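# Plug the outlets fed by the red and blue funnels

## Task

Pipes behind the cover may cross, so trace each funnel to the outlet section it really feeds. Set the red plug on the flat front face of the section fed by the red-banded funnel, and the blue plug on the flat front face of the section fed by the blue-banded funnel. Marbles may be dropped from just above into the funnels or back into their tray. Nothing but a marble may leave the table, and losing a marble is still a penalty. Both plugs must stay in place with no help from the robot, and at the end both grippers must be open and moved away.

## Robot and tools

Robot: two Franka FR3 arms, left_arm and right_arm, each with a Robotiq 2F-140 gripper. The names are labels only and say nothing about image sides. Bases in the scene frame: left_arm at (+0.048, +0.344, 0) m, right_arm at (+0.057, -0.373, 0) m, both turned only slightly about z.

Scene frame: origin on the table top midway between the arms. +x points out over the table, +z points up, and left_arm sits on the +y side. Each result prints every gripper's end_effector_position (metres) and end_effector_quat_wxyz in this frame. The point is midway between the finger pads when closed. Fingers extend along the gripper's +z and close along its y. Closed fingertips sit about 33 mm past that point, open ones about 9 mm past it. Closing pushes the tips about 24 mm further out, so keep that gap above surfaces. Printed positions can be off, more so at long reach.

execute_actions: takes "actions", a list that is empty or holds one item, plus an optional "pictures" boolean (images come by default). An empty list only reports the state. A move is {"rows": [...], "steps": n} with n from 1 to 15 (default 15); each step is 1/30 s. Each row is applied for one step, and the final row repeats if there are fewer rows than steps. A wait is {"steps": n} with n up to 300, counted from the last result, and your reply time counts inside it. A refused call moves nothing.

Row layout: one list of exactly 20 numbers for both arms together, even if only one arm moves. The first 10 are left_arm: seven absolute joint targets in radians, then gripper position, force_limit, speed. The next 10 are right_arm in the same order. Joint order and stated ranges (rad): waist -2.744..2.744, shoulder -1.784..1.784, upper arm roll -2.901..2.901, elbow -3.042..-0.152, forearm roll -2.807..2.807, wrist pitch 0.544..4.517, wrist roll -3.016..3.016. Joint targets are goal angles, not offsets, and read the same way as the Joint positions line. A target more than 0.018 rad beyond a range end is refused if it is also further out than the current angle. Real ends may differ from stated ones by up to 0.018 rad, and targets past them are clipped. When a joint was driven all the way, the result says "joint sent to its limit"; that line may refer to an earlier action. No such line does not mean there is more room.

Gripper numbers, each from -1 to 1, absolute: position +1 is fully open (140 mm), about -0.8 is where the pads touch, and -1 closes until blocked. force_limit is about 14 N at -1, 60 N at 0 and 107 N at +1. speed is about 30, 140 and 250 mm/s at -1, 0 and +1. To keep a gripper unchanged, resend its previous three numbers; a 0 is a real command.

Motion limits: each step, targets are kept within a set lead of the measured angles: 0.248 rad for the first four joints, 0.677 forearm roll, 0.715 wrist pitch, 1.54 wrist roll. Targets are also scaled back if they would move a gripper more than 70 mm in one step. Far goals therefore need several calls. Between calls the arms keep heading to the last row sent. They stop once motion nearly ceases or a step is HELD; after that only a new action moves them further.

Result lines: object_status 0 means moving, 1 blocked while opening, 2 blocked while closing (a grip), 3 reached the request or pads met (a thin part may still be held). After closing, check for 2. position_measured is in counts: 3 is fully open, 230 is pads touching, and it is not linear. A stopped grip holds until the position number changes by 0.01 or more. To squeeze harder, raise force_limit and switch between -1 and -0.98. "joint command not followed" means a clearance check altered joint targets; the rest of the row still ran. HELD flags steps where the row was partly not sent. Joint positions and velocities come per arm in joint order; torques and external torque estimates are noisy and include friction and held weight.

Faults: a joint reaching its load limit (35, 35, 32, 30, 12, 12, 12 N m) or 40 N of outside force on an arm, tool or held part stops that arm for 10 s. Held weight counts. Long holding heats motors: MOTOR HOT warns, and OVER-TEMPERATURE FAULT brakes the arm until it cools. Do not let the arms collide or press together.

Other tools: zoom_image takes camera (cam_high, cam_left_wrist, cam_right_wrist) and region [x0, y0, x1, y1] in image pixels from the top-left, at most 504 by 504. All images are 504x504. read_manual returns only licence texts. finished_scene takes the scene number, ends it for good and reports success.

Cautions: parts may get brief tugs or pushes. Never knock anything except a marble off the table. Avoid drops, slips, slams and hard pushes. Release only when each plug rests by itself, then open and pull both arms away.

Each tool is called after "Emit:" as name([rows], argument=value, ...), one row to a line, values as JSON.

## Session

Emit:
execute_actions(actions=[])

Scene clock: 0.00 s of 6600.00 s.
left_arm: end_effector_position=(+0.1761, +0.7529, +0.2247) position_measured=3 object_status=3 end_effector_quat_wxyz=(-0.357, -0.552, +0.695, +0.293) | right_arm: end_effector_position=(+0.1377, -0.1125, +0.3402) position_measured=3 object_status=3 end_effector_quat_wxyz=(+0.144, -0.560, +0.629, -0.520)
Joint positions: left_arm=[ 0.891  0.183 -0.091 -2.026  0.65   1.451  0.828] | right_arm=[ 1.388 -0.213  0.442 -2.287 -0.557  1.144  2.057]
Joint velocities: left_arm=[-0.001  0.     0.001  0.001 -0.001 -0.    -0.   ] | right_arm=[-0.    -0.     0.001 -0.001  0.    -0.     0.001]
Joint torques (N m, as the joint torque sensors report them, + toward a larger angle): no reading
External joint torques (N m, as the arm's controller estimates them; a push from outside toward a larger angle lowers the number): no reading

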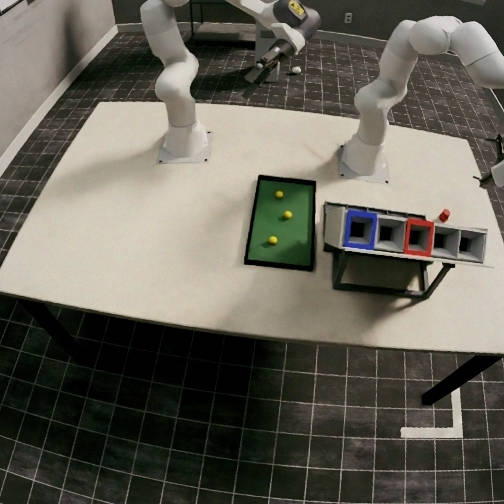

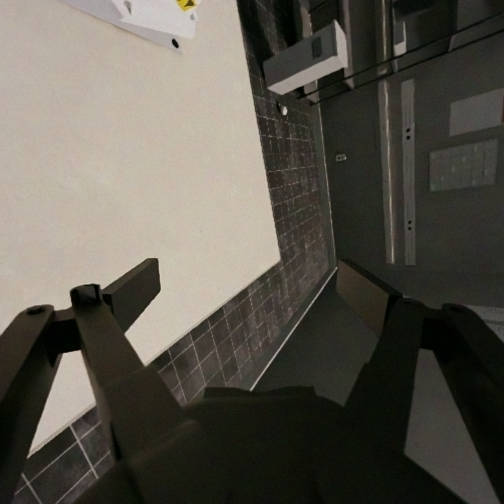

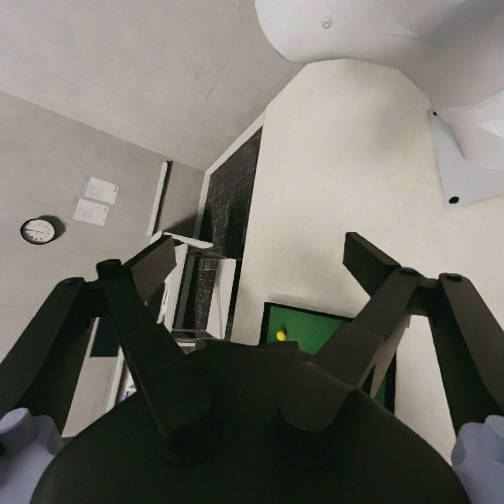

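Emit:
execute_actions([
  {"rows":[[0.89,-0.65,0,-2.25,0,1.65,-0.7,0.1,-0.6,0,-0.6,-0.5,0,-2.2,0,1.6,1.5,1,0,0]],"steps":15},
], pictures=false)

Emit:
execute_actions([
  {"steps":25},
], pictures=false)

Emit:
execute_actions([
  {"rows":[[-0.603,-0.65,0,-2.25,0,1.65,-2.184,0.1,-0.6,0,-0.6,-0.5,0,-2.2,0,1.6,1.5,1,0,0]],"steps":15},
], pictures=false)

Emit:
execute_actions([
  {"steps":20},
], pictures=false)

Emit:
execute_actions([
  {"rows":[[-0.603,0.102,0,-2.129,0,2.233,-2.184,0.1,-0.6,0,-0.6,-0.5,0,-2.2,0,1.6,1.5,1,0,0]],"steps":15},
], pictures=false)

Emit:
execute_actions([
  {"steps":25},
])

Scene clock: 6.03 s of 6600.00 s.
left_arm: end_effector_position=(+0.2692, +0.6311, +0.3673) position_measured=108 object_status=0 end_effector_quat_wxyz=(+0.009, +0.971, -0.237, -0.029) | right_arm: end_effector_position=(+0.3574, -0.1817, +0.3535) position_measured=3 object_status=3 end_effector_quat_wxyz=(-0.063, -0.251, +0.965, -0.037)
Joint positions: left_arm=[ 0.89  -0.574 -0.003 -2.239  0.042  1.623 -0.217] | right_arm=[ 0.45  -0.493  0.005 -2.197 -0.026  1.559  1.654]
Joint velocities: left_arm=[-0.001 -1.389  0.02   0.113 -0.318  0.181 -1.582] | right_arm=[-1.858 -0.015 -0.147  0.001  0.116  0.201 -0.407]
Joint torques (N m, as the joint torque sensors report them, + toward a larger angle): left_arm=[ 0.17 11.72  0.67 14.52 -0.26  1.71 -0.35] | right_arm=[  5.94 -17.35   5.74  20.94   2.45   2.15  -0.12]
External joint torques (N m, as the arm's controller estimates them; a push from outside toward a larger angle lowers the number): left_arm=[ 0.27 -0.18  1.36  2.43 -1.18  0.19 -0.35] | right_arm=[-1.63 -1.26 -0.13 -2.29  0.88  0.6  -0.12]
Steps of this call (steps 1 to 90: nothing new was sent; then 2.53 s passed at rest; steps 91 to 105: all 15 steps of this action). Readings (joint positions | what the end effector reports):
91: left_arm=[0.888 0.164 -0.083 -2.050 0.598 1.468 0.769] | right_arm=[1.358 -0.245 0.414 -2.285 -0.461 1.205 2.015] | left_arm position_measured=3 object_status=0 | right_arm position_measured=3 object_status=3
92: left_arm=[0.888 0.133 -0.072 -2.082 0.533 1.482 0.700] | right_arm=[1.304 -0.298 0.361 -2.270 -0.370 1.262 1.973] | left_arm position_measured=10 object_status=0 | right_arm position_measured=3 object_status=3
94: left_arm=[0.888 0.054 -0.049 -2.144 0.399 1.512 0.541] | right_arm=[1.187 -0.389 0.243 -2.231 -0.248 1.349 1.903] | left_arm position_measured=25 object_status=0 | right_arm position_measured=3 object_status=3
98: left_arm=[0.890 -0.159 -0.015 -2.222 0.186 1.567 0.206] | right_arm=[0.936 -0.469 0.070 -2.199 -0.112 1.465 1.791] | left_arm position_measured=55 object_status=0 | right_arm position_measured=3 object_status=3
105: the state above

Scene clock: 6.87 s of 6600.00 s.
left_arm: end_effector_position=(+0.2790, +0.6249, +0.3930) position_measured=117 object_status=3 end_effector_quat_wxyz=(-0.021, +1.000, -0.014, +0.014) | right_arm: end_effector_position=(+0.3854, -0.5389, +0.3564) position_measured=3 object_status=3 end_effector_quat_wxyz=(-0.050, +0.204, +0.978, +0.012)
Joint positions: left_arm=[ 0.89  -0.652 -0.002 -2.249  0.004  1.647 -0.665] | right_arm=[-0.598 -0.498 -0.004 -2.198 -0.004  1.597  1.518]
Joint velocities: left_arm=[ 0.    -0.001  0.001 -0.001 -0.001  0.001 -0.102] | right_arm=[-0.006 -0.     0.018 -0.002  0.003  0.001 -0.045]
Joint torques (N m, as the joint torque sensors report them, + toward a larger angle): left_arm=[ 0.15 -7.24 -0.18 25.48 -0.09  3.12  0.05] | right_arm=[ -1.16 -15.61   3.09  21.87   1.54   2.92  -0.04]
External joint torques (N m, as the arm's controller estimates them; a push from outside toward a larger angle lowers the number): left_arm=[ 0.1   1.87  0.29  1.65 -0.93  0.49  0.05] | right_arm=[-1.01 -1.36  3.7  -2.02  0.75  0.76 -0.05]
Steps of this call (steps 1 to 25: the robot went on to your last target). Readings (joint positions | what the end effector reports):
1: left_arm=[0.890 -0.612 -0.002 -2.236 0.033 1.629 -0.267] | right_arm=[0.384 -0.493 0.003 -2.197 -0.022 1.565 1.641] | left_arm position_measured=116 object_status=0 | right_arm position_measured=3 object_status=3
2: left_arm=[0.890 -0.636 -0.002 -2.233 0.026 1.634 -0.312] | right_arm=[0.318 -0.494 0.002 -2.197 -0.018 1.571 1.630] | left_arm position_measured=117 object_status=0 | right_arm position_measured=3 object_status=3
4: left_arm=[0.890 -0.654 -0.002 -2.235 0.017 1.640 -0.387] | right_arm=[0.189 -0.494 0.001 -2.197 -0.013 1.579 1.610] | left_arm position_measured=117 object_status=0 | right_arm position_measured=3 object_status=3
8: left_arm=[0.890 -0.653 -0.002 -2.246 0.008 1.644 -0.497] | right_arm=[-0.066 -0.494 -0.000 -2.197 -0.008 1.588 1.579] | left_arm position_measured=117 object_status=3 | right_arm position_measured=3 object_status=3
25: the state above

Scene clock: 7.37 s of 6600.00 s.
left_arm: end_effector_position=(+0.4120, +0.3466, +0.3927) position_measured=117 object_status=3 end_effector_quat_wxyz=(+0.000, +0.996, +0.081, +0.025) | right_arm: end_effector_position=(+0.3855, -0.5387, +0.3564) position_measured=3 object_status=3 end_effector_quat_wxyz=(-0.050, +0.198, +0.979, +0.012)
Joint positions: left_arm=[ 0.014 -0.651  0.    -2.249  0.003  1.649 -1.728] | right_arm=[-0.598 -0.498 -0.003 -2.198 -0.003  1.597  1.507]
Joint velocities: left_arm=[-1.686 -0.001 -0.083 -0.001 -0.017  0.001 -1.114] | right_arm=[-0.003  0.    -0.001 -0.     0.     0.001 -0.009]
Joint torques (N m, as the joint torque sensors report them, + toward a larger angle): left_arm=[ 5.23 -8.08  2.21 25.23  0.66  2.7  -0.36] | right_arm=[ -0.33 -15.24   2.32  22.73   1.49   2.75   0.11]
External joint torques (N m, as the arm's controller estimates them; a push from outside toward a larger angle lowers the number): left_arm=[-1.61  2.52 -1.03  1.16 -0.58  0.34 -0.34] | right_arm=[-0.24 -0.95  2.83 -1.18  0.69  0.59  0.11]
Steps of this call (steps 1 to 15: all 15 steps of this action). Readings (joint positions | what the end effector reports):
1: left_arm=[0.844 -0.652 0.013 -2.249 0.007 1.647 -0.779] | right_arm=[-0.598 -0.498 -0.003 -2.198 -0.004 1.597 1.516] | left_arm position_measured=117 object_status=3 | right_arm position_measured=3 object_status=3
2: left_arm=[0.788 -0.652 0.015 -2.249 0.006 1.647 -0.885] | right_arm=[-0.598 -0.498 -0.003 -2.198 -0.004 1.597 1.515] | left_arm position_measured=117 object_status=3 | right_arm position_measured=3 object_status=3
4: left_arm=[0.674 -0.652 0.011 -2.249 0.006 1.648 -1.073] | right_arm=[-0.598 -0.498 -0.003 -2.198 -0.003 1.597 1.513] | left_arm position_measured=117 object_status=3 | right_arm position_measured=3 object_status=3
8: left_arm=[0.438 -0.651 0.004 -2.249 0.005 1.648 -1.377] | right_arm=[-0.598 -0.498 -0.003 -2.198 -0.003 1.597 1.510] | left_arm position_measured=117 object_status=3 | right_arm position_measured=3 object_status=3
15: the state above

Scene clock: 8.03 s of 6600.00 s.
left_arm: end_effector_position=(+0.3461, +0.1349, +0.3927) position_measured=117 object_status=3 end_effector_quat_wxyz=(+0.013, +0.999, -0.032, +0.022) | right_arm: end_effector_position=(+0.3855, -0.5387, +0.3563) position_measured=3 object_status=3 end_effector_quat_wxyz=(-0.050, +0.197, +0.979, +0.012)
Joint positions: left_arm=[-0.6   -0.651 -0.002 -2.249  0.001  1.649 -2.119] | right_arm=[-0.599 -0.498 -0.002 -2.199 -0.003  1.597  1.504]
Joint velocities: left_arm=[-0.007  0.     0.007 -0.     0.    -0.    -0.202] | right_arm=[-0.001  0.001  0.     0.    -0.001  0.    -0.002]
Joint torques (N m, as the joint torque sensors report them, + toward a larger angle): left_arm=[-1.88 -7.87  0.3  25.31  0.58  2.67 -0.05] | right_arm=[ -0.99 -14.96   2.12  22.93   1.55   2.89   0.13]
External joint torques (N m, as the arm's controller estimates them; a push from outside toward a larger angle lowers the number): left_arm=[-1.82  1.32  1.    1.43 -0.32  0.06 -0.06] | right_arm=[-1.   -0.83  2.51 -0.87  0.75  0.74  0.12]
Steps of this call (steps 1 to 20: the robot went on to your last target). Readings (joint positions | what the end effector reports):
1: left_arm=[-0.047 -0.651 0.000 -2.249 0.003 1.649 -1.764] | right_arm=[-0.598 -0.498 -0.002 -2.198 -0.003 1.597 1.506] | left_arm position_measured=117 object_status=3 | right_arm position_measured=3 object_status=3
2: left_arm=[-0.108 -0.651 0.000 -2.249 0.003 1.649 -1.797] | right_arm=[-0.598 -0.498 -0.002 -2.198 -0.003 1.597 1.506] | left_arm position_measured=117 object_status=3 | right_arm position_measured=3 object_status=3
4: left_arm=[-0.231 -0.651 0.000 -2.249 0.003 1.649 -1.856] | right_arm=[-0.598 -0.498 -0.002 -2.198 -0.003 1.597 1.506] | left_arm position_measured=117 object_status=3 | right_arm position_measured=3 object_status=3
8: left_arm=[-0.475 -0.651 -0.000 -2.249 0.003 1.649 -1.953] | right_arm=[-0.598 -0.498 -0.002 -2.198 -0.003 1.597 1.505] | left_arm position_measured=117 object_status=3 | right_arm position_measured=3 object_status=3
20: the state above

Scene clock: 8.53 s of 6600.00 s.
left_arm: end_effector_position=(+0.4886, +0.0347, +0.2559) position_measured=117 object_status=3 end_effector_quat_wxyz=(+0.020, +0.999, -0.017, +0.031) | right_arm: end_effector_position=(+0.3855, -0.5387, +0.3563) position_measured=3 object_status=3 end_effector_quat_wxyz=(-0.050, +0.197, +0.979, +0.012)
Joint positions: left_arm=[-0.6   -0.117 -0.002 -2.13   0.001  2.086 -2.15 ] | right_arm=[-0.599 -0.498 -0.002 -2.199 -0.003  1.597  1.504]
Joint velocities: left_arm=[-0.     1.344  0.001  0.004 -0.001  0.485 -0.049] | right_arm=[-0.001  0.001  0.     0.001  0.001 -0.001 -0.   ]
Joint torques (N m, as the joint torque sensors report them, + toward a larger angle): left_arm=[ -1.52 -33.35   0.91  24.68   0.6    2.58  -0.23] | right_arm=[ -1.25 -15.99   2.13  22.25   1.61   2.74  -0.08]
External joint torques (N m, as the arm's controller estimates them; a push from outside toward a larger angle lowers the number): left_arm=[-1.56  3.07  0.97  1.29 -0.15  0.56 -0.22] | right_arm=[-1.26 -1.7   2.52 -1.68  0.8   0.58 -0.08]
Steps of this call (steps 1 to 15: all 15 steps of this action). Readings (joint positions | what the end effector reports):
1: left_arm=[-0.600 -0.638 -0.002 -2.239 0.001 1.675 -2.121] | right_arm=[-0.599 -0.498 -0.002 -2.199 -0.003 1.597 1.504] | left_arm position_measured=117 object_status=3 | right_arm position_measured=3 object_status=3
2: left_arm=[-0.600 -0.616 -0.002 -2.225 0.001 1.708 -2.123] | right_arm=[-0.599 -0.498 -0.002 -2.199 -0.003 1.597 1.504] | left_arm position_measured=117 object_status=3 | right_arm position_measured=3 object_status=3
4: left_arm=[-0.600 -0.563 -0.002 -2.201 0.001 1.775 -2.127] | right_arm=[-0.599 -0.498 -0.002 -2.199 -0.003 1.597 1.504] | left_arm position_measured=117 object_status=3 | right_arm position_measured=3 object_status=3
8: left_arm=[-0.600 -0.428 -0.002 -2.160 0.001 1.910 -2.135] | right_arm=[-0.599 -0.498 -0.002 -2.199 -0.003 1.597 1.504] | left_arm position_measured=117 object_status=3 | right_arm position_measured=3 object_status=3
15: the state above

Scene clock: 9.37 s of 6600.00 s.
left_arm: end_effector_position=(+0.5017, +0.0252, +0.1486) position_measured=117 object_status=3 end_effector_quat_wxyz=(-0.001, +1.000, -0.003, -0.002) | right_arm: end_effector_position=(+0.3855, -0.5387, +0.3563) position_measured=3 object_status=3 end_effector_quat_wxyz=(-0.050, +0.197, +0.979, +0.012)
Joint positions: left_arm=[-0.601  0.104 -0.002 -2.13   0.001  2.229 -2.178] | right_arm=[-0.599 -0.498 -0.002 -2.199 -0.003  1.597  1.504]
Joint velocities: left_arm=[-0.     0.001  0.    -0.    -0.001  0.007 -0.006] | right_arm=[ 0.     0.001 -0.001  0.001 -0.001  0.    -0.001]
Joint torques (N m, as the joint torque sensors report them, + toward a larger angle): left_arm=[ -1.37 -35.07   0.24  25.09   0.44   2.93  -0.1 ] | right_arm=[ -0.55 -14.98   2.06  22.05   1.52   2.75   0.02]
External joint torques (N m, as the arm's controller estimates them; a push from outside toward a larger angle lowers the number): left_arm=[-1.25 -1.02  0.26  2.34 -0.27  0.45 -0.1 ] | right_arm=[-0.52 -0.74  2.5  -1.85  0.72  0.59  0.02]
Steps of this call (steps 1 to 25: the robot went on to your last target). Readings (joint positions | what the end effector reports):
1: left_arm=[-0.600 -0.072 -0.002 -2.129 0.001 2.103 -2.152] | right_arm=[-0.599 -0.498 -0.002 -2.199 -0.003 1.597 1.504] | left_arm position_measured=117 object_status=3 | right_arm position_measured=3 object_status=3
2: left_arm=[-0.600 -0.026 -0.002 -2.128 0.001 2.122 -2.154] | right_arm=[-0.599 -0.498 -0.002 -2.199 -0.003 1.597 1.504] | left_arm position_measured=117 object_status=3 | right_arm position_measured=3 object_status=3
4: left_arm=[-0.600 0.054 -0.002 -2.132 0.001 2.157 -2.159] | right_arm=[-0.599 -0.498 -0.002 -2.199 -0.003 1.597 1.504] | left_arm position_measured=117 object_status=3 | right_arm position_measured=3 object_status=3
8: left_arm=[-0.601 0.108 -0.002 -2.139 0.001 2.193 -2.167] | right_arm=[-0.599 -0.498 -0.002 -2.199 -0.003 1.597 1.504] | left_arm position_measured=117 object_status=3 | right_arm position_measured=3 object_status=3
25: the state above

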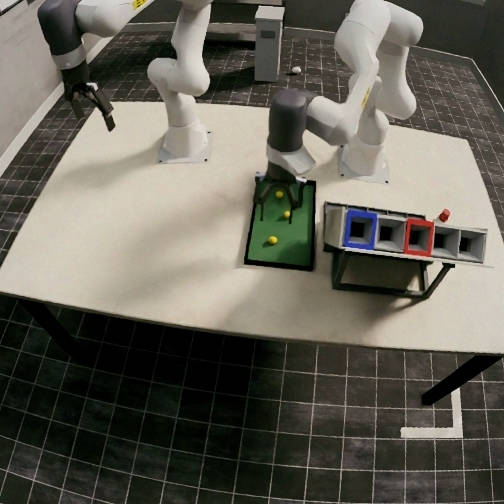

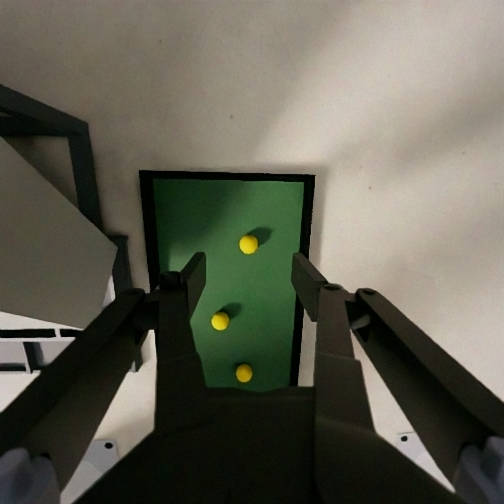

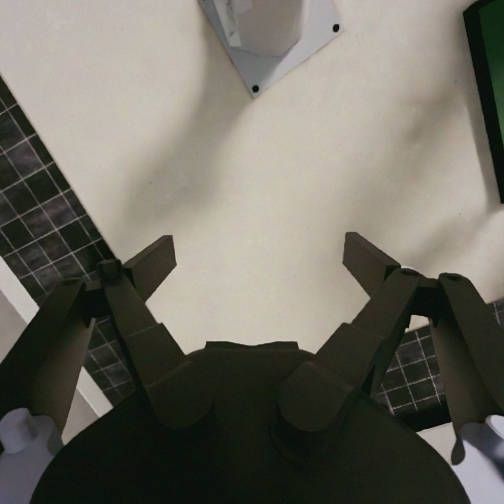

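Emit:
execute_actions([
  {"rows":[[-0.611,0.12,0,-2.134,0,2.28,-2.19,0.1,-0.6,0,-0.6,-0.5,0,-2.2,0,1.6,1.5,1,0,0],[-0.611,0.135,0,-2.139,0,2.31,-2.19,0.1,-0.6,0,-0.6,-0.5,0,-2.2,0,1.6,1.5,1,0,0],[-0.611,0.15,0,-2.144,0,2.34,-2.19,0.1,-0.6,0,-0.6,-0.5,0,-2.2,0,1.6,1.5,1,0,0],[-0.611,0.165,0,-2.149,0,2.36,-2.19,0.1,-0.6,0,-0.6,-0.5,0,-2.2,0,1.6,1.5,1,0,0],[-0.611,0.18,0,-2.154,0,2.38,-2.19,0.1,-0.6,0,-0.6,-0.5,0,-2.2,0,1.6,1.5,1,0,0],[-0.611,0.195,0,-2.159,0,2.4,-2.19,0.1,-0.6,0,-0.6,-0.5,0,-2.2,0,1.6,1.5,1,0,0],[-0.611,0.21,0,-2.164,0,2.42,-2.19,0.1,-0.6,0,-0.6,-0.5,0,-2.2,0,1.6,1.5,1,0,0],[-0.611,0.225,0,-2.169,0,2.44,-2.19,0.1,-0.6,0,-0.6,-0.5,0,-2.2,0,1.6,1.5,1,0,0],[-0.611,0.24,0,-2.174,0,2.46,-2.19,0.1,-0.6,0,-0.6,-0.5,0,-2.2,0,1.6,1.5,1,0,0],[-0.611,0.25,0,-2.178,0,2.47,-2.19,0.1,-0.6,0,-0.6,-0.5,0,-2.2,0,1.6,1.5,1,0,0],[-0.611,0.26,0,-2.182,0,2.47,-2.19,0.1,-0.6,0,-0.6,-0.5,0,-2.2,0,1.6,1.5,1,0,0],[-0.611,0.27,0,-2.185,0,2.47,-2.19,0.1,-0.6,0,-0.6,-0.5,0,-2.2,0,1.6,1.5,1,0,0],[-0.611,0.279,0,-2.188,0,2.47,-2.19,0.1,-0.6,0,-0.6,-0.5,0,-2.2,0,1.6,1.5,1,0,0]],"steps":15},
], pictures=false)

Emit:
execute_actions([
  {"steps":12},
])

Emit:
execute_actions([
  {"rows":[[-0.611,0.279,0,-2.188,0,2.47,-2.19,-1,-0.6,-0.3,-0.6,-0.5,0,-2.2,0,1.6,1.5,1,0,0]],"steps":15},
], pictures=false)

Emit:
execute_actions([
  {"steps":9},
], pictures=false)

Emit:
execute_actions([
  {"rows":[[-0.611,0.018,0,-1.45,0,1.469,-2.0,-1,-0.6,-0.3,-0.6,-0.5,0,-2.2,0,1.6,1.5,1,0,0]],"steps":15},
], pictures=false)

Emit:
execute_actions([
  {"steps":15},
], pictures=false)

Emit:
execute_actions([
  {"rows":[[-0.171,0.018,0,-1.4,0,1.5,-1.752,-1,-0.6,-0.3,-0.6,-0.5,0,-2.2,0,1.6,1.5,1,0,0]],"steps":15},
], pictures=false)

Emit:
execute_actions([
  {"rows":[[-0.171,0.04,0,-1.37,0,1.56,-1.752,-1,-0.6,-0.3,-0.6,-0.5,0,-2.2,0,1.6,1.5,1,0,0],[-0.171,0.06,0,-1.35,0,1.581,-1.752,-1,-0.6,-0.3,-0.6,-0.5,0,-2.2,0,1.6,1.5,1,0,0],[-0.171,0.08,0,-1.33,0,1.581,-1.752,-1,-0.6,-0.3,-0.6,-0.5,0,-2.2,0,1.6,1.5,1,0,0],[-0.171,0.1,0,-1.306,0,1.581,-1.752,-1,-0.6,-0.3,-0.6,-0.5,0,-2.2,0,1.6,1.5,1,0,0],[-0.171,0.12,0,-1.306,0,1.581,-1.752,-1,-0.6,-0.3,-0.6,-0.5,0,-2.2,0,1.6,1.5,1,0,0],[-0.171,0.14,0,-1.306,0,1.581,-1.752,-1,-0.6,-0.3,-0.6,-0.5,0,-2.2,0,1.6,1.5,1,0,0],[-0.171,0.16,0,-1.306,0,1.581,-1.752,-1,-0.6,-0.3,-0.6,-0.5,0,-2.2,0,1.6,1.5,1,0,0],[-0.171,0.18,0,-1.306,0,1.581,-1.752,-1,-0.6,-0.3,-0.6,-0.5,0,-2.2,0,1.6,1.5,1,0,0],[-0.171,0.2,0,-1.306,0,1.581,-1.752,-1,-0.6,-0.3,-0.6,-0.5,0,-2.2,0,1.6,1.5,1,0,0],[-0.171,0.22,0,-1.306,0,1.581,-1.752,-1,-0.6,-0.3,-0.6,-0.5,0,-2.2,0,1.6,1.5,1,0,0],[-0.171,0.24,0,-1.306,0,1.581,-1.752,-1,-0.6,-0.3,-0.6,-0.5,0,-2.2,0,1.6,1.5,1,0,0],[-0.171,0.26,0,-1.306,0,1.581,-1.752,-1,-0.6,-0.3,-0.6,-0.5,0,-2.2,0,1.6,1.5,1,0,0],[-0.171,0.275,0,-1.306,0,1.581,-1.752,-1,-0.6,-0.3,-0.6,-0.5,0,-2.2,0,1.6,1.5,1,0,0]],"steps":15},
], pictures=false)

Emit:
execute_actions([
  {"steps":10},
])

Scene clock: 32.33 s of 6600.00 s.
left_arm: end_effector_position=(+0.4965, +0.0242, +0.0482) position_measured=117 object_status=3 end_effector_quat_wxyz=(-0.007, +1.000, -0.003, -0.009) | right_arm: end_effector_position=(+0.3855, -0.5387, +0.3563) position_measured=3 object_status=3 end_effector_quat_wxyz=(-0.050, +0.197, +0.979, +0.012)
Joint positions: left_arm=[-0.609  0.273 -0.    -2.187  0.001  2.437 -2.185] | right_arm=[-0.599 -0.498 -0.002 -2.199 -0.003  1.597  1.504]
Joint velocities: left_arm=[-0.002  0.162 -0.001 -0.071  0.     0.159 -0.005] | right_arm=[ 0.001 -0.001 -0.    -0.001 -0.    -0.001 -0.001]
Joint torques (N m, as the joint torque sensors report them, + toward a larger angle): left_arm=[ -1.48 -42.41  -0.44  24.71   0.26   3.54  -0.05] | right_arm=[ -0.34 -15.28   2.06  22.07   1.55   2.67   0.  ]
External joint torques (N m, as the arm's controller estimates them; a push from outside toward a larger angle lowers the number): left_arm=[-1.37  0.61 -0.63  0.89 -0.35  0.54 -0.05] | right_arm=[-0.35 -0.97  2.46 -1.79  0.74  0.52  0.  ]
Steps of this call (steps 1 to 15: the robot went on to your last target; steps 16 to 90: nothing new was sent; then 19.47 s passed at rest; steps 91 to 105: all 15 steps of this action). Readings (joint positions | what the end effector reports):
91: left_arm=[-0.602 0.105 -0.001 -2.130 0.001 2.238 -2.181] | right_arm=[-0.599 -0.498 -0.002 -2.199 -0.003 1.597 1.504] | left_arm position_measured=117 object_status=3 | right_arm position_measured=3 object_status=3
92: left_arm=[-0.604 0.110 -0.000 -2.130 0.001 2.251 -2.181] | right_arm=[-0.599 -0.498 -0.002 -2.199 -0.003 1.597 1.504] | left_arm position_measured=117 object_status=3 | right_arm position_measured=3 object_status=3
94: left_arm=[-0.607 0.129 -0.000 -2.135 0.001 2.284 -2.182] | right_arm=[-0.599 -0.498 -0.002 -2.199 -0.003 1.597 1.504] | left_arm position_measured=117 object_status=3 | right_arm position_measured=3 object_status=3
98: left_arm=[-0.609 0.189 -0.000 -2.155 0.001 2.354 -2.184] | right_arm=[-0.599 -0.498 -0.002 -2.199 -0.003 1.597 1.504] | left_arm position_measured=117 object_status=3 | right_arm position_measured=3 object_status=3
105: the state above

Scene clock: 32.73 s of 6600.00 s.
left_arm: end_effector_position=(+0.5011, +0.0209, +0.0460) position_measured=117 object_status=3 end_effector_quat_wxyz=(-0.002, +1.000, -0.003, -0.002) | right_arm: end_effector_position=(+0.3855, -0.5387, +0.3563) position_measured=3 object_status=3 end_effector_quat_wxyz=(-0.050, +0.197, +0.979, +0.013)
Joint positions: left_arm=[-0.609  0.28  -0.    -2.189  0.001  2.464 -2.186] | right_arm=[-0.599 -0.498 -0.002 -2.199 -0.003  1.597  1.504]
Joint velocities: left_arm=[ 0.001  0.001 -0.001 -0.001  0.     0.018  0.001] | right_arm=[ 0.002 -0.     0.    -0.001  0.001 -0.001  0.001]
Joint torques (N m, as the joint torque sensors report them, + toward a larger angle): left_arm=[ -2.15 -37.72  -0.63  23.01   0.36   2.89  -0.05] | right_arm=[ -1.03 -15.17   2.2   22.3    1.49   2.74   0.03]
External joint torques (N m, as the arm's controller estimates them; a push from outside toward a larger angle lowers the number): left_arm=[-2.14 -0.63 -0.9   2.9  -0.2   0.43 -0.05] | right_arm=[-1.11 -0.99  2.52 -1.53  0.68  0.59  0.02]
Steps of this call (steps 1 to 12: the robot went on to your last target). Readings (joint positions | what the end effector reports):
1: left_arm=[-0.609 0.277 -0.000 -2.189 0.001 2.442 -2.185] | right_arm=[-0.599 -0.498 -0.002 -2.199 -0.003 1.597 1.504] | left_arm position_measured=117 object_status=3 | right_arm position_measured=3 object_status=3
2: left_arm=[-0.609 0.279 -0.000 -2.189 0.001 2.446 -2.185] | right_arm=[-0.599 -0.498 -0.002 -2.199 -0.003 1.597 1.504] | left_arm position_measured=117 object_status=3 | right_arm position_measured=3 object_status=3
4: left_arm=[-0.609 0.280 -0.000 -2.189 0.001 2.453 -2.185] | right_arm=[-0.599 -0.498 -0.002 -2.199 -0.003 1.597 1.504] | left_arm position_measured=117 object_status=3 | right_arm position_measured=3 object_status=3
8: left_arm=[-0.609 0.280 -0.000 -2.189 0.001 2.461 -2.186] | right_arm=[-0.599 -0.498 -0.002 -2.199 -0.003 1.597 1.504] | left_arm position_measured=117 object_status=3 | right_arm position_measured=3 object_status=3
12: the state above

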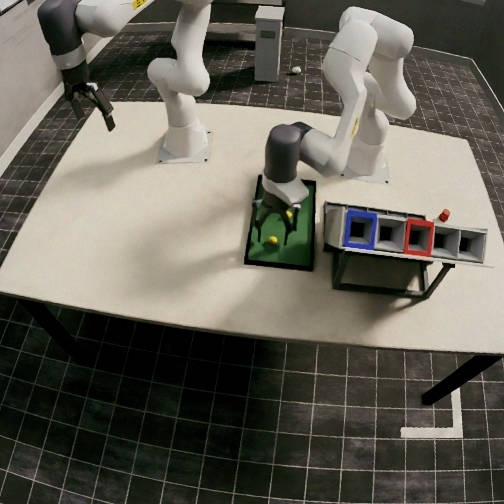

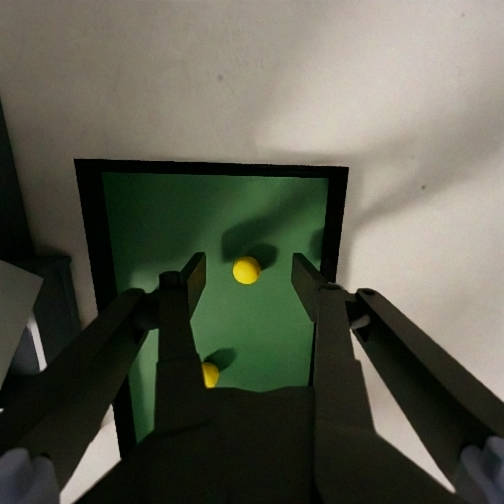

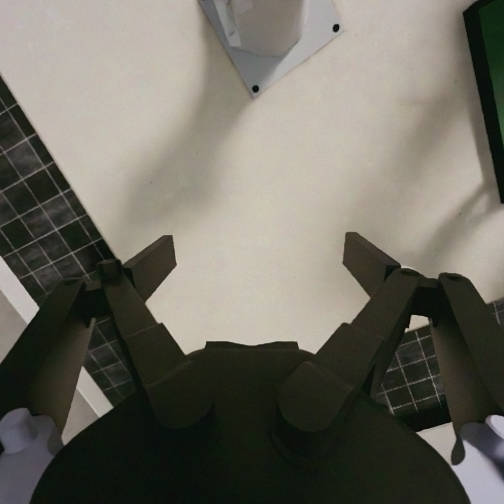

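Scene clock: 33.23 s of 6600.00 s.
left_arm: end_effector_position=(+0.5019, +0.0203, +0.0463) position_measured=197 object_status=0 end_effector_quat_wxyz=(-0.001, +1.000, -0.003, -0.001) | right_arm: end_effector_position=(+0.3855, -0.5386, +0.3563) position_measured=3 object_status=3 end_effector_quat_wxyz=(-0.050, +0.197, +0.979, +0.013)
Joint positions: left_arm=[-0.609  0.28  -0.    -2.189  0.001  2.467 -2.186] | right_arm=[-0.599 -0.498 -0.002 -2.199 -0.003  1.597  1.504]
Joint velocities: left_arm=[-0.    -0.    -0.     0.001  0.002  0.    -0.   ] | right_arm=[ 0.     0.001  0.    -0.001 -0.     0.001  0.001]
Joint torques (N m, as the joint torque sensors report them, + toward a larger angle): left_arm=[ -1.16 -37.96  -0.55  23.44   0.25   2.81  -0.08] | right_arm=[ -0.46 -14.94   1.4   23.03   1.54   2.74  -0.03]
External joint torques (N m, as the arm's controller estimates them; a push from outside toward a larger angle lowers the number): left_arm=[-1.29 -0.64 -0.95  3.14 -0.31  0.3  -0.08] | right_arm=[-0.5  -0.8   1.77 -0.76  0.73  0.59 -0.03]
Steps of this call (steps 1 to 15: all 15 steps of this action). Readings (joint positions | what the end effector reports):
1: left_arm=[-0.609 0.280 -0.000 -2.189 0.001 2.465 -2.186] | right_arm=[-0.599 -0.498 -0.002 -2.199 -0.003 1.597 1.504] | left_arm position_measured=117 object_status=0 | right_arm position_measured=3 object_status=3
2: left_arm=[-0.609 0.280 -0.000 -2.189 0.001 2.465 -2.186] | right_arm=[-0.599 -0.498 -0.002 -2.199 -0.003 1.597 1.504] | left_arm position_measured=122 object_status=0 | right_arm position_measured=3 object_status=3
4: left_arm=[-0.609 0.280 -0.000 -2.189 0.001 2.466 -2.186] | right_arm=[-0.599 -0.498 -0.002 -2.199 -0.003 1.597 1.504] | left_arm position_measured=133 object_status=0 | right_arm position_measured=3 object_status=3
8: left_arm=[-0.609 0.280 -0.000 -2.189 0.001 2.467 -2.186] | right_arm=[-0.599 -0.498 -0.002 -2.199 -0.003 1.597 1.504] | left_arm position_measured=156 object_status=0 | right_arm position_measured=3 object_status=3
15: the state above

Scene clock: 33.53 s of 6600.00 s.
left_arm: end_effector_position=(+0.5019, +0.0203, +0.0463) position_measured=198 object_status=2 end_effector_quat_wxyz=(-0.001, +1.000, -0.002, -0.001) | right_arm: end_effector_position=(+0.3855, -0.5386, +0.3563) position_measured=3 object_status=3 end_effector_quat_wxyz=(-0.050, +0.197, +0.979, +0.013)
Joint positions: left_arm=[-0.609  0.28  -0.    -2.189  0.001  2.467 -2.186] | right_arm=[-0.599 -0.498 -0.002 -2.199 -0.003  1.597  1.504]
Joint velocities: left_arm=[-0.001  0.    -0.001  0.     0.     0.     0.   ] | right_arm=[ 0.     0.    -0.001  0.     0.001  0.     0.001]
Joint torques (N m, as the joint torque sensors report them, + toward a larger angle): left_arm=[ -1.61 -37.58  -0.04  23.16   0.26   2.89   0.01] | right_arm=[ -1.16 -15.05   2.1   22.28   1.46   2.79   0.02]
External joint torques (N m, as the arm's controller estimates them; a push from outside toward a larger angle lowers the number): left_arm=[-1.49 -0.29 -0.21  2.85 -0.31  0.39  0.01] | right_arm=[-1.13 -0.82  2.56 -1.6   0.65  0.63  0.02]
Steps of this call (steps 1 to 9: the robot went on to your last target). Readings (joint positions | what the end effector reports):
1: left_arm=[-0.609 0.280 -0.000 -2.189 0.001 2.467 -2.186] | right_arm=[-0.599 -0.498 -0.002 -2.199 -0.003 1.597 1.504] | left_arm position_measured=198 object_status=0 | right_arm position_measured=3 object_status=3
2: left_arm=[-0.609 0.280 -0.000 -2.189 0.001 2.467 -2.186] | right_arm=[-0.599 -0.498 -0.002 -2.199 -0.003 1.597 1.504] | left_arm position_measured=198 object_status=0 | right_arm position_measured=3 object_status=3
4: left_arm=[-0.609 0.280 -0.000 -2.189 0.001 2.467 -2.186] | right_arm=[-0.599 -0.498 -0.002 -2.199 -0.003 1.597 1.504] | left_arm position_measured=198 object_status=0 | right_arm position_measured=3 object_status=3
8: left_arm=[-0.609 0.280 -0.000 -2.189 0.001 2.467 -2.186] | right_arm=[-0.599 -0.498 -0.002 -2.199 -0.003 1.597 1.504] | left_arm position_measured=198 object_status=2 | right_arm position_measured=3 object_status=3
9: the state above

Scene clock: 34.03 s of 6600.00 s.
left_arm: end_effector_position=(+0.5315, -0.0006, +0.3498) position_measured=198 object_status=2 end_effector_quat_wxyz=(+0.012, +0.999, -0.047, +0.020) | right_arm: end_effector_position=(+0.3855, -0.5386, +0.3563) position_measured=3 object_status=3 end_effector_quat_wxyz=(-0.050, +0.197, +0.979, +0.013)
Joint positions: left_arm=[-0.609  0.053 -0.    -1.68   0.001  1.779 -2.096] | right_arm=[-0.599 -0.498 -0.002 -2.199 -0.003  1.597  1.504]
Joint velocities: left_arm=[ 0.001 -0.221 -0.001  1.326  0.    -0.947  0.167] | right_arm=[ 0.     0.    -0.     0.     0.001  0.    -0.   ]
Joint torques (N m, as the joint torque sensors report them, + toward a larger angle): left_arm=[ -0.65 -33.75  -0.59  20.69   0.72   0.82   0.29] | right_arm=[ -0.74 -14.68   1.81  22.82   1.4    2.79  -0.06]
External joint torques (N m, as the arm's controller estimates them; a push from outside toward a larger angle lowers the number): left_arm=[-0.77 -1.64 -0.77  2.46 -0.18 -0.72  0.3 ] | right_arm=[-0.78 -0.48  2.18 -1.04  0.59  0.63 -0.06]
Steps of this call (steps 1 to 15: all 15 steps of this action). Readings (joint positions | what the end effector reports):
1: left_arm=[-0.609 0.273 -0.000 -2.175 0.001 2.419 -2.180] | right_arm=[-0.599 -0.498 -0.002 -2.199 -0.003 1.597 1.504] | left_arm position_measured=198 object_status=2 | right_arm position_measured=3 object_status=3
2: left_arm=[-0.609 0.255 -0.000 -2.153 0.001 2.370 -2.173] | right_arm=[-0.599 -0.498 -0.002 -2.199 -0.003 1.597 1.504] | left_arm position_measured=198 object_status=2 | right_arm position_measured=3 object_status=3
4: left_arm=[-0.609 0.208 -0.000 -2.098 0.001 2.274 -2.161] | right_arm=[-0.599 -0.498 -0.002 -2.199 -0.003 1.597 1.504] | left_arm position_measured=198 object_status=2 | right_arm position_measured=3 object_status=3
8: left_arm=[-0.609 0.127 -0.000 -1.968 0.001 2.078 -2.137] | right_arm=[-0.599 -0.498 -0.002 -2.199 -0.003 1.597 1.504] | left_arm position_measured=198 object_status=2 | right_arm position_measured=3 object_status=3
15: the state above

Scene clock: 34.53 s of 6600.00 s.
left_arm: end_effector_position=(+0.5010, +0.0211, +0.4535) position_measured=198 object_status=2 end_effector_quat_wxyz=(+0.006, +0.996, -0.084, +0.011) | right_arm: end_effector_position=(+0.3855, -0.5386, +0.3563) position_measured=3 object_status=3 end_effector_quat_wxyz=(-0.050, +0.197, +0.979, +0.013)
Joint positions: left_arm=[-0.609  0.016 -0.    -1.45   0.001  1.49  -2.023] | right_arm=[-0.599 -0.498 -0.002 -2.199 -0.003  1.597  1.504]
Joint velocities: left_arm=[-0.     0.029  0.001 -0.005  0.001 -0.119  0.063] | right_arm=[ 0.001  0.    -0.     0.002 -0.001  0.    -0.002]
Joint torques (N m, as the joint torque sensors report them, + toward a larger angle): left_arm=[ -1.47 -31.78  -0.05  23.86   0.45   2.35   0.2 ] | right_arm=[ -0.66 -14.76   1.94  22.19   1.49   2.71   0.01]
External joint torques (N m, as the arm's controller estimates them; a push from outside toward a larger angle lowers the number): left_arm=[-1.53  1.24 -0.13 -0.07 -0.47 -0.34  0.2 ] | right_arm=[-0.6  -0.57  2.43 -1.69  0.69  0.55  0.01]
Steps of this call (steps 1 to 15: the robot went on to your last target). Readings (joint positions | what the end effector reports):
1: left_arm=[-0.609 0.047 -0.000 -1.632 0.001 1.745 -2.090] | right_arm=[-0.599 -0.498 -0.002 -2.199 -0.003 1.597 1.504] | left_arm position_measured=198 object_status=2 | right_arm position_measured=3 object_status=3
2: left_arm=[-0.609 0.041 -0.000 -1.586 0.001 1.708 -2.083] | right_arm=[-0.599 -0.498 -0.002 -2.199 -0.003 1.597 1.504] | left_arm position_measured=198 object_status=2 | right_arm position_measured=3 object_status=3
4: left_arm=[-0.609 0.024 -0.000 -1.507 0.001 1.634 -2.068] | right_arm=[-0.599 -0.498 -0.002 -2.199 -0.003 1.597 1.504] | left_arm position_measured=198 object_status=2 | right_arm position_measured=3 object_status=3
8: left_arm=[-0.609 0.003 -0.000 -1.451 0.001 1.549 -2.045] | right_arm=[-0.599 -0.498 -0.002 -2.199 -0.003 1.597 1.504] | left_arm position_measured=198 object_status=2 | right_arm position_measured=3 object_status=3
15: the state above

Scene clock: 35.03 s of 6600.00 s.
left_arm: end_effector_position=(+0.6071, +0.2468, +0.4746) position_measured=198 object_status=2 end_effector_quat_wxyz=(+0.008, +0.998, +0.050, +0.036) | right_arm: end_effector_position=(+0.3855, -0.5386, +0.3563) position_measured=3 object_status=3 end_effector_quat_wxyz=(-0.050, +0.197, +0.979, +0.013)
Joint positions: left_arm=[-0.174  0.02   0.012 -1.402 -0.     1.497 -1.844] | right_arm=[-0.599 -0.498 -0.002 -2.199 -0.003  1.597  1.504]
Joint velocities: left_arm=[ 0.121  0.    -0.002  0.013  0.     0.004  0.29 ] | right_arm=[ 0.001 -0.    -0.     0.001  0.001  0.001  0.   ]
Joint torques (N m, as the joint torque sensors report them, + toward a larger angle): left_arm=[ -4.68 -32.4   -7.79  25.21   0.81   3.16   0.6 ] | right_arm=[ -1.26 -14.82   1.35  22.36   1.44   2.77  -0.03]
External joint torques (N m, as the arm's controller estimates them; a push from outside toward a larger angle lowers the number): left_arm=[ 1.75 -1.91 -0.39  2.77  0.8   0.5   0.59] | right_arm=[-1.31 -0.57  1.71 -1.52  0.62  0.61 -0.03]
Steps of this call (steps 1 to 15: all 15 steps of this action). Readings (joint positions | what the end effector reports):
1: left_arm=[-0.585 0.019 -0.014 -1.445 -0.001 1.490 -2.010] | right_arm=[-0.599 -0.498 -0.002 -2.199 -0.003 1.597 1.504] | left_arm position_measured=198 object_status=2 | right_arm position_measured=3 object_status=3
2: left_arm=[-0.554 0.020 -0.019 -1.440 -0.002 1.490 -1.998] | right_arm=[-0.599 -0.498 -0.002 -2.199 -0.003 1.597 1.504] | left_arm position_measured=198 object_status=2 | right_arm position_measured=3 object_status=3
4: left_arm=[-0.486 0.020 -0.018 -1.430 -0.002 1.491 -1.976] | right_arm=[-0.599 -0.498 -0.002 -2.199 -0.003 1.597 1.504] | left_arm position_measured=198 object_status=2 | right_arm position_measured=3 object_status=3
8: left_arm=[-0.340 0.020 -0.010 -1.416 -0.002 1.493 -1.935] | right_arm=[-0.599 -0.498 -0.002 -2.199 -0.003 1.597 1.504] | left_arm position_measured=198 object_status=2 | right_arm position_measured=3 object_status=3
15: the state above

Scene clock: 35.53 s of 6600.00 s.
left_arm: end_effector_position=(+0.6720, +0.2310, +0.3783) position_measured=198 object_status=2 end_effector_quat_wxyz=(-0.000, +1.000, +0.011, -0.001) | right_arm: end_effector_position=(+0.3854, -0.5386, +0.3563) position_measured=3 object_status=3 end_effector_quat_wxyz=(-0.050, +0.197, +0.979, +0.013)
Joint positions: left_arm=[-0.17   0.265  0.002 -1.31  -0.     1.574 -1.773] | right_arm=[-0.599 -0.498 -0.002 -2.199 -0.003  1.597  1.504]
Joint velocities: left_arm=[-0.     0.37   0.    -0.08  -0.001  0.001  0.056] | right_arm=[-0.     0.    -0.     0.001 -0.002  0.     0.001]
Joint torques (N m, as the joint torque sensors report them, + toward a larger angle): left_arm=[  0.16 -52.34  -0.83  31.19   0.78   3.43   0.25] | right_arm=[ -0.92 -14.18   1.86  21.89   1.48   2.81   0.04]
External joint torques (N m, as the arm's controller estimates them; a push from outside toward a larger angle lowers the number): left_arm=[-0.04  2.15 -1.32  0.5  -0.26  0.35  0.26] | right_arm=[-0.87  0.09  2.33 -2.02  0.68  0.64  0.04]
Steps of this call (steps 1 to 15: all 15 steps of this action). Readings (joint positions | what the end effector reports):
1: left_arm=[-0.171 0.024 0.011 -1.394 -0.000 1.505 -1.835] | right_arm=[-0.599 -0.498 -0.002 -2.199 -0.003 1.597 1.504] | left_arm position_measured=198 object_status=2 | right_arm position_measured=3 object_status=3
2: left_arm=[-0.170 0.033 0.009 -1.380 -0.000 1.518 -1.827] | right_arm=[-0.599 -0.498 -0.002 -2.199 -0.003 1.597 1.504] | left_arm position_measured=198 object_status=2 | right_arm position_measured=3 object_status=3
4: left_arm=[-0.170 0.059 0.005 -1.344 -0.000 1.538 -1.813] | right_arm=[-0.599 -0.498 -0.002 -2.199 -0.003 1.597 1.504] | left_arm position_measured=198 object_status=2 | right_arm position_measured=3 object_status=3
8: left_arm=[-0.170 0.125 0.002 -1.307 -0.000 1.563 -1.793] | right_arm=[-0.599 -0.498 -0.002 -2.199 -0.003 1.597 1.504] | left_arm position_measured=198 object_status=2 | right_arm position_measured=3 object_status=3
15: the state above

Scene clock: 35.87 s of 6600.00 s.
left_arm: end_effector_position=(+0.6741, +0.2306, +0.3723) position_measured=198 object_status=2 end_effector_quat_wxyz=(-0.001, +1.000, +0.006, -0.004) | right_arm: end_effector_position=(+0.3854, -0.5386, +0.3563) position_measured=3 object_status=3 end_effector_quat_wxyz=(-0.050, +0.197, +0.979, +0.013)
Joint positions: left_arm=[-0.17   0.277  0.002 -1.307 -0.     1.577 -1.762] | right_arm=[-0.599 -0.498 -0.002 -2.199 -0.003  1.597  1.504]
Joint velocities: left_arm=[-0.001 -0.018 -0.002  0.012  0.001  0.009  0.019] | right_arm=[ 0.001 -0.001 -0.     0.002 -0.002 -0.    -0.   ]
Joint torques (N m, as the joint torque sensors report them, + toward a larger angle): left_arm=[  0.29 -40.84  -0.86  24.3    0.71   2.95   0.43] | right_arm=[  0.56 -13.93   1.65  21.68   1.53   2.94  -0.06]
External joint torques (N m, as the arm's controller estimates them; a push from outside toward a larger angle lowers the number): left_arm=[ 0.43 -1.66 -1.03  1.38 -0.15  0.53  0.43] | right_arm=[ 0.59  0.41  2.1  -2.31  0.73  0.76 -0.07]
Steps of this call (steps 1 to 10: the robot went on to your last target). Readings (joint positions | what the end effector reports):
1: left_arm=[-0.170 0.275 0.002 -1.312 -0.000 1.574 -1.771] | right_arm=[-0.599 -0.498 -0.002 -2.199 -0.003 1.597 1.504] | left_arm position_measured=198 object_status=2 | right_arm position_measured=3 object_status=3
2: left_arm=[-0.170 0.281 0.002 -1.314 -0.000 1.574 -1.770] | right_arm=[-0.599 -0.498 -0.002 -2.199 -0.003 1.597 1.504] | left_arm position_measured=198 object_status=2 | right_arm position_measured=3 object_status=3
4: left_arm=[-0.170 0.284 0.002 -1.313 -0.000 1.575 -1.767] | right_arm=[-0.599 -0.498 -0.002 -2.199 -0.003 1.597 1.504] | left_arm position_measured=198 object_status=2 | right_arm position_measured=3 object_status=3
8: left_arm=[-0.170 0.279 0.002 -1.309 -0.000 1.577 -1.763] | right_arm=[-0.599 -0.498 -0.002 -2.199 -0.003 1.597 1.504] | left_arm position_measured=198 object_status=2 | right_arm position_measured=3 object_status=3
10: the state above

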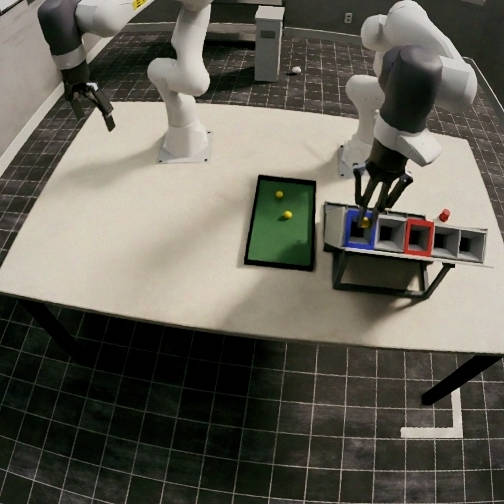

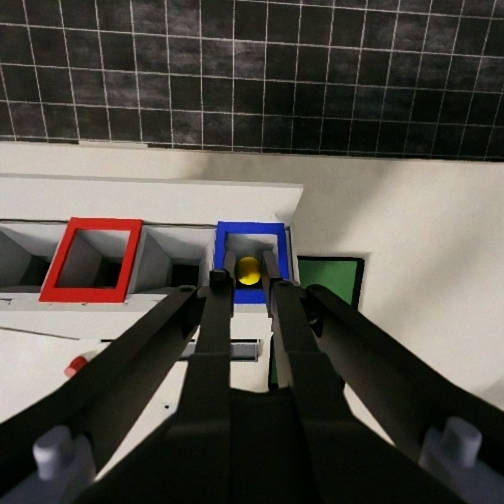

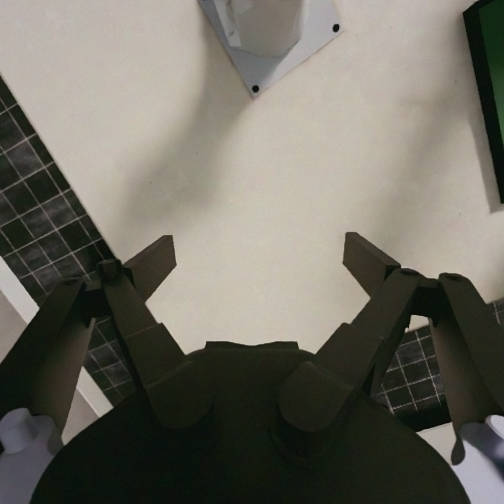

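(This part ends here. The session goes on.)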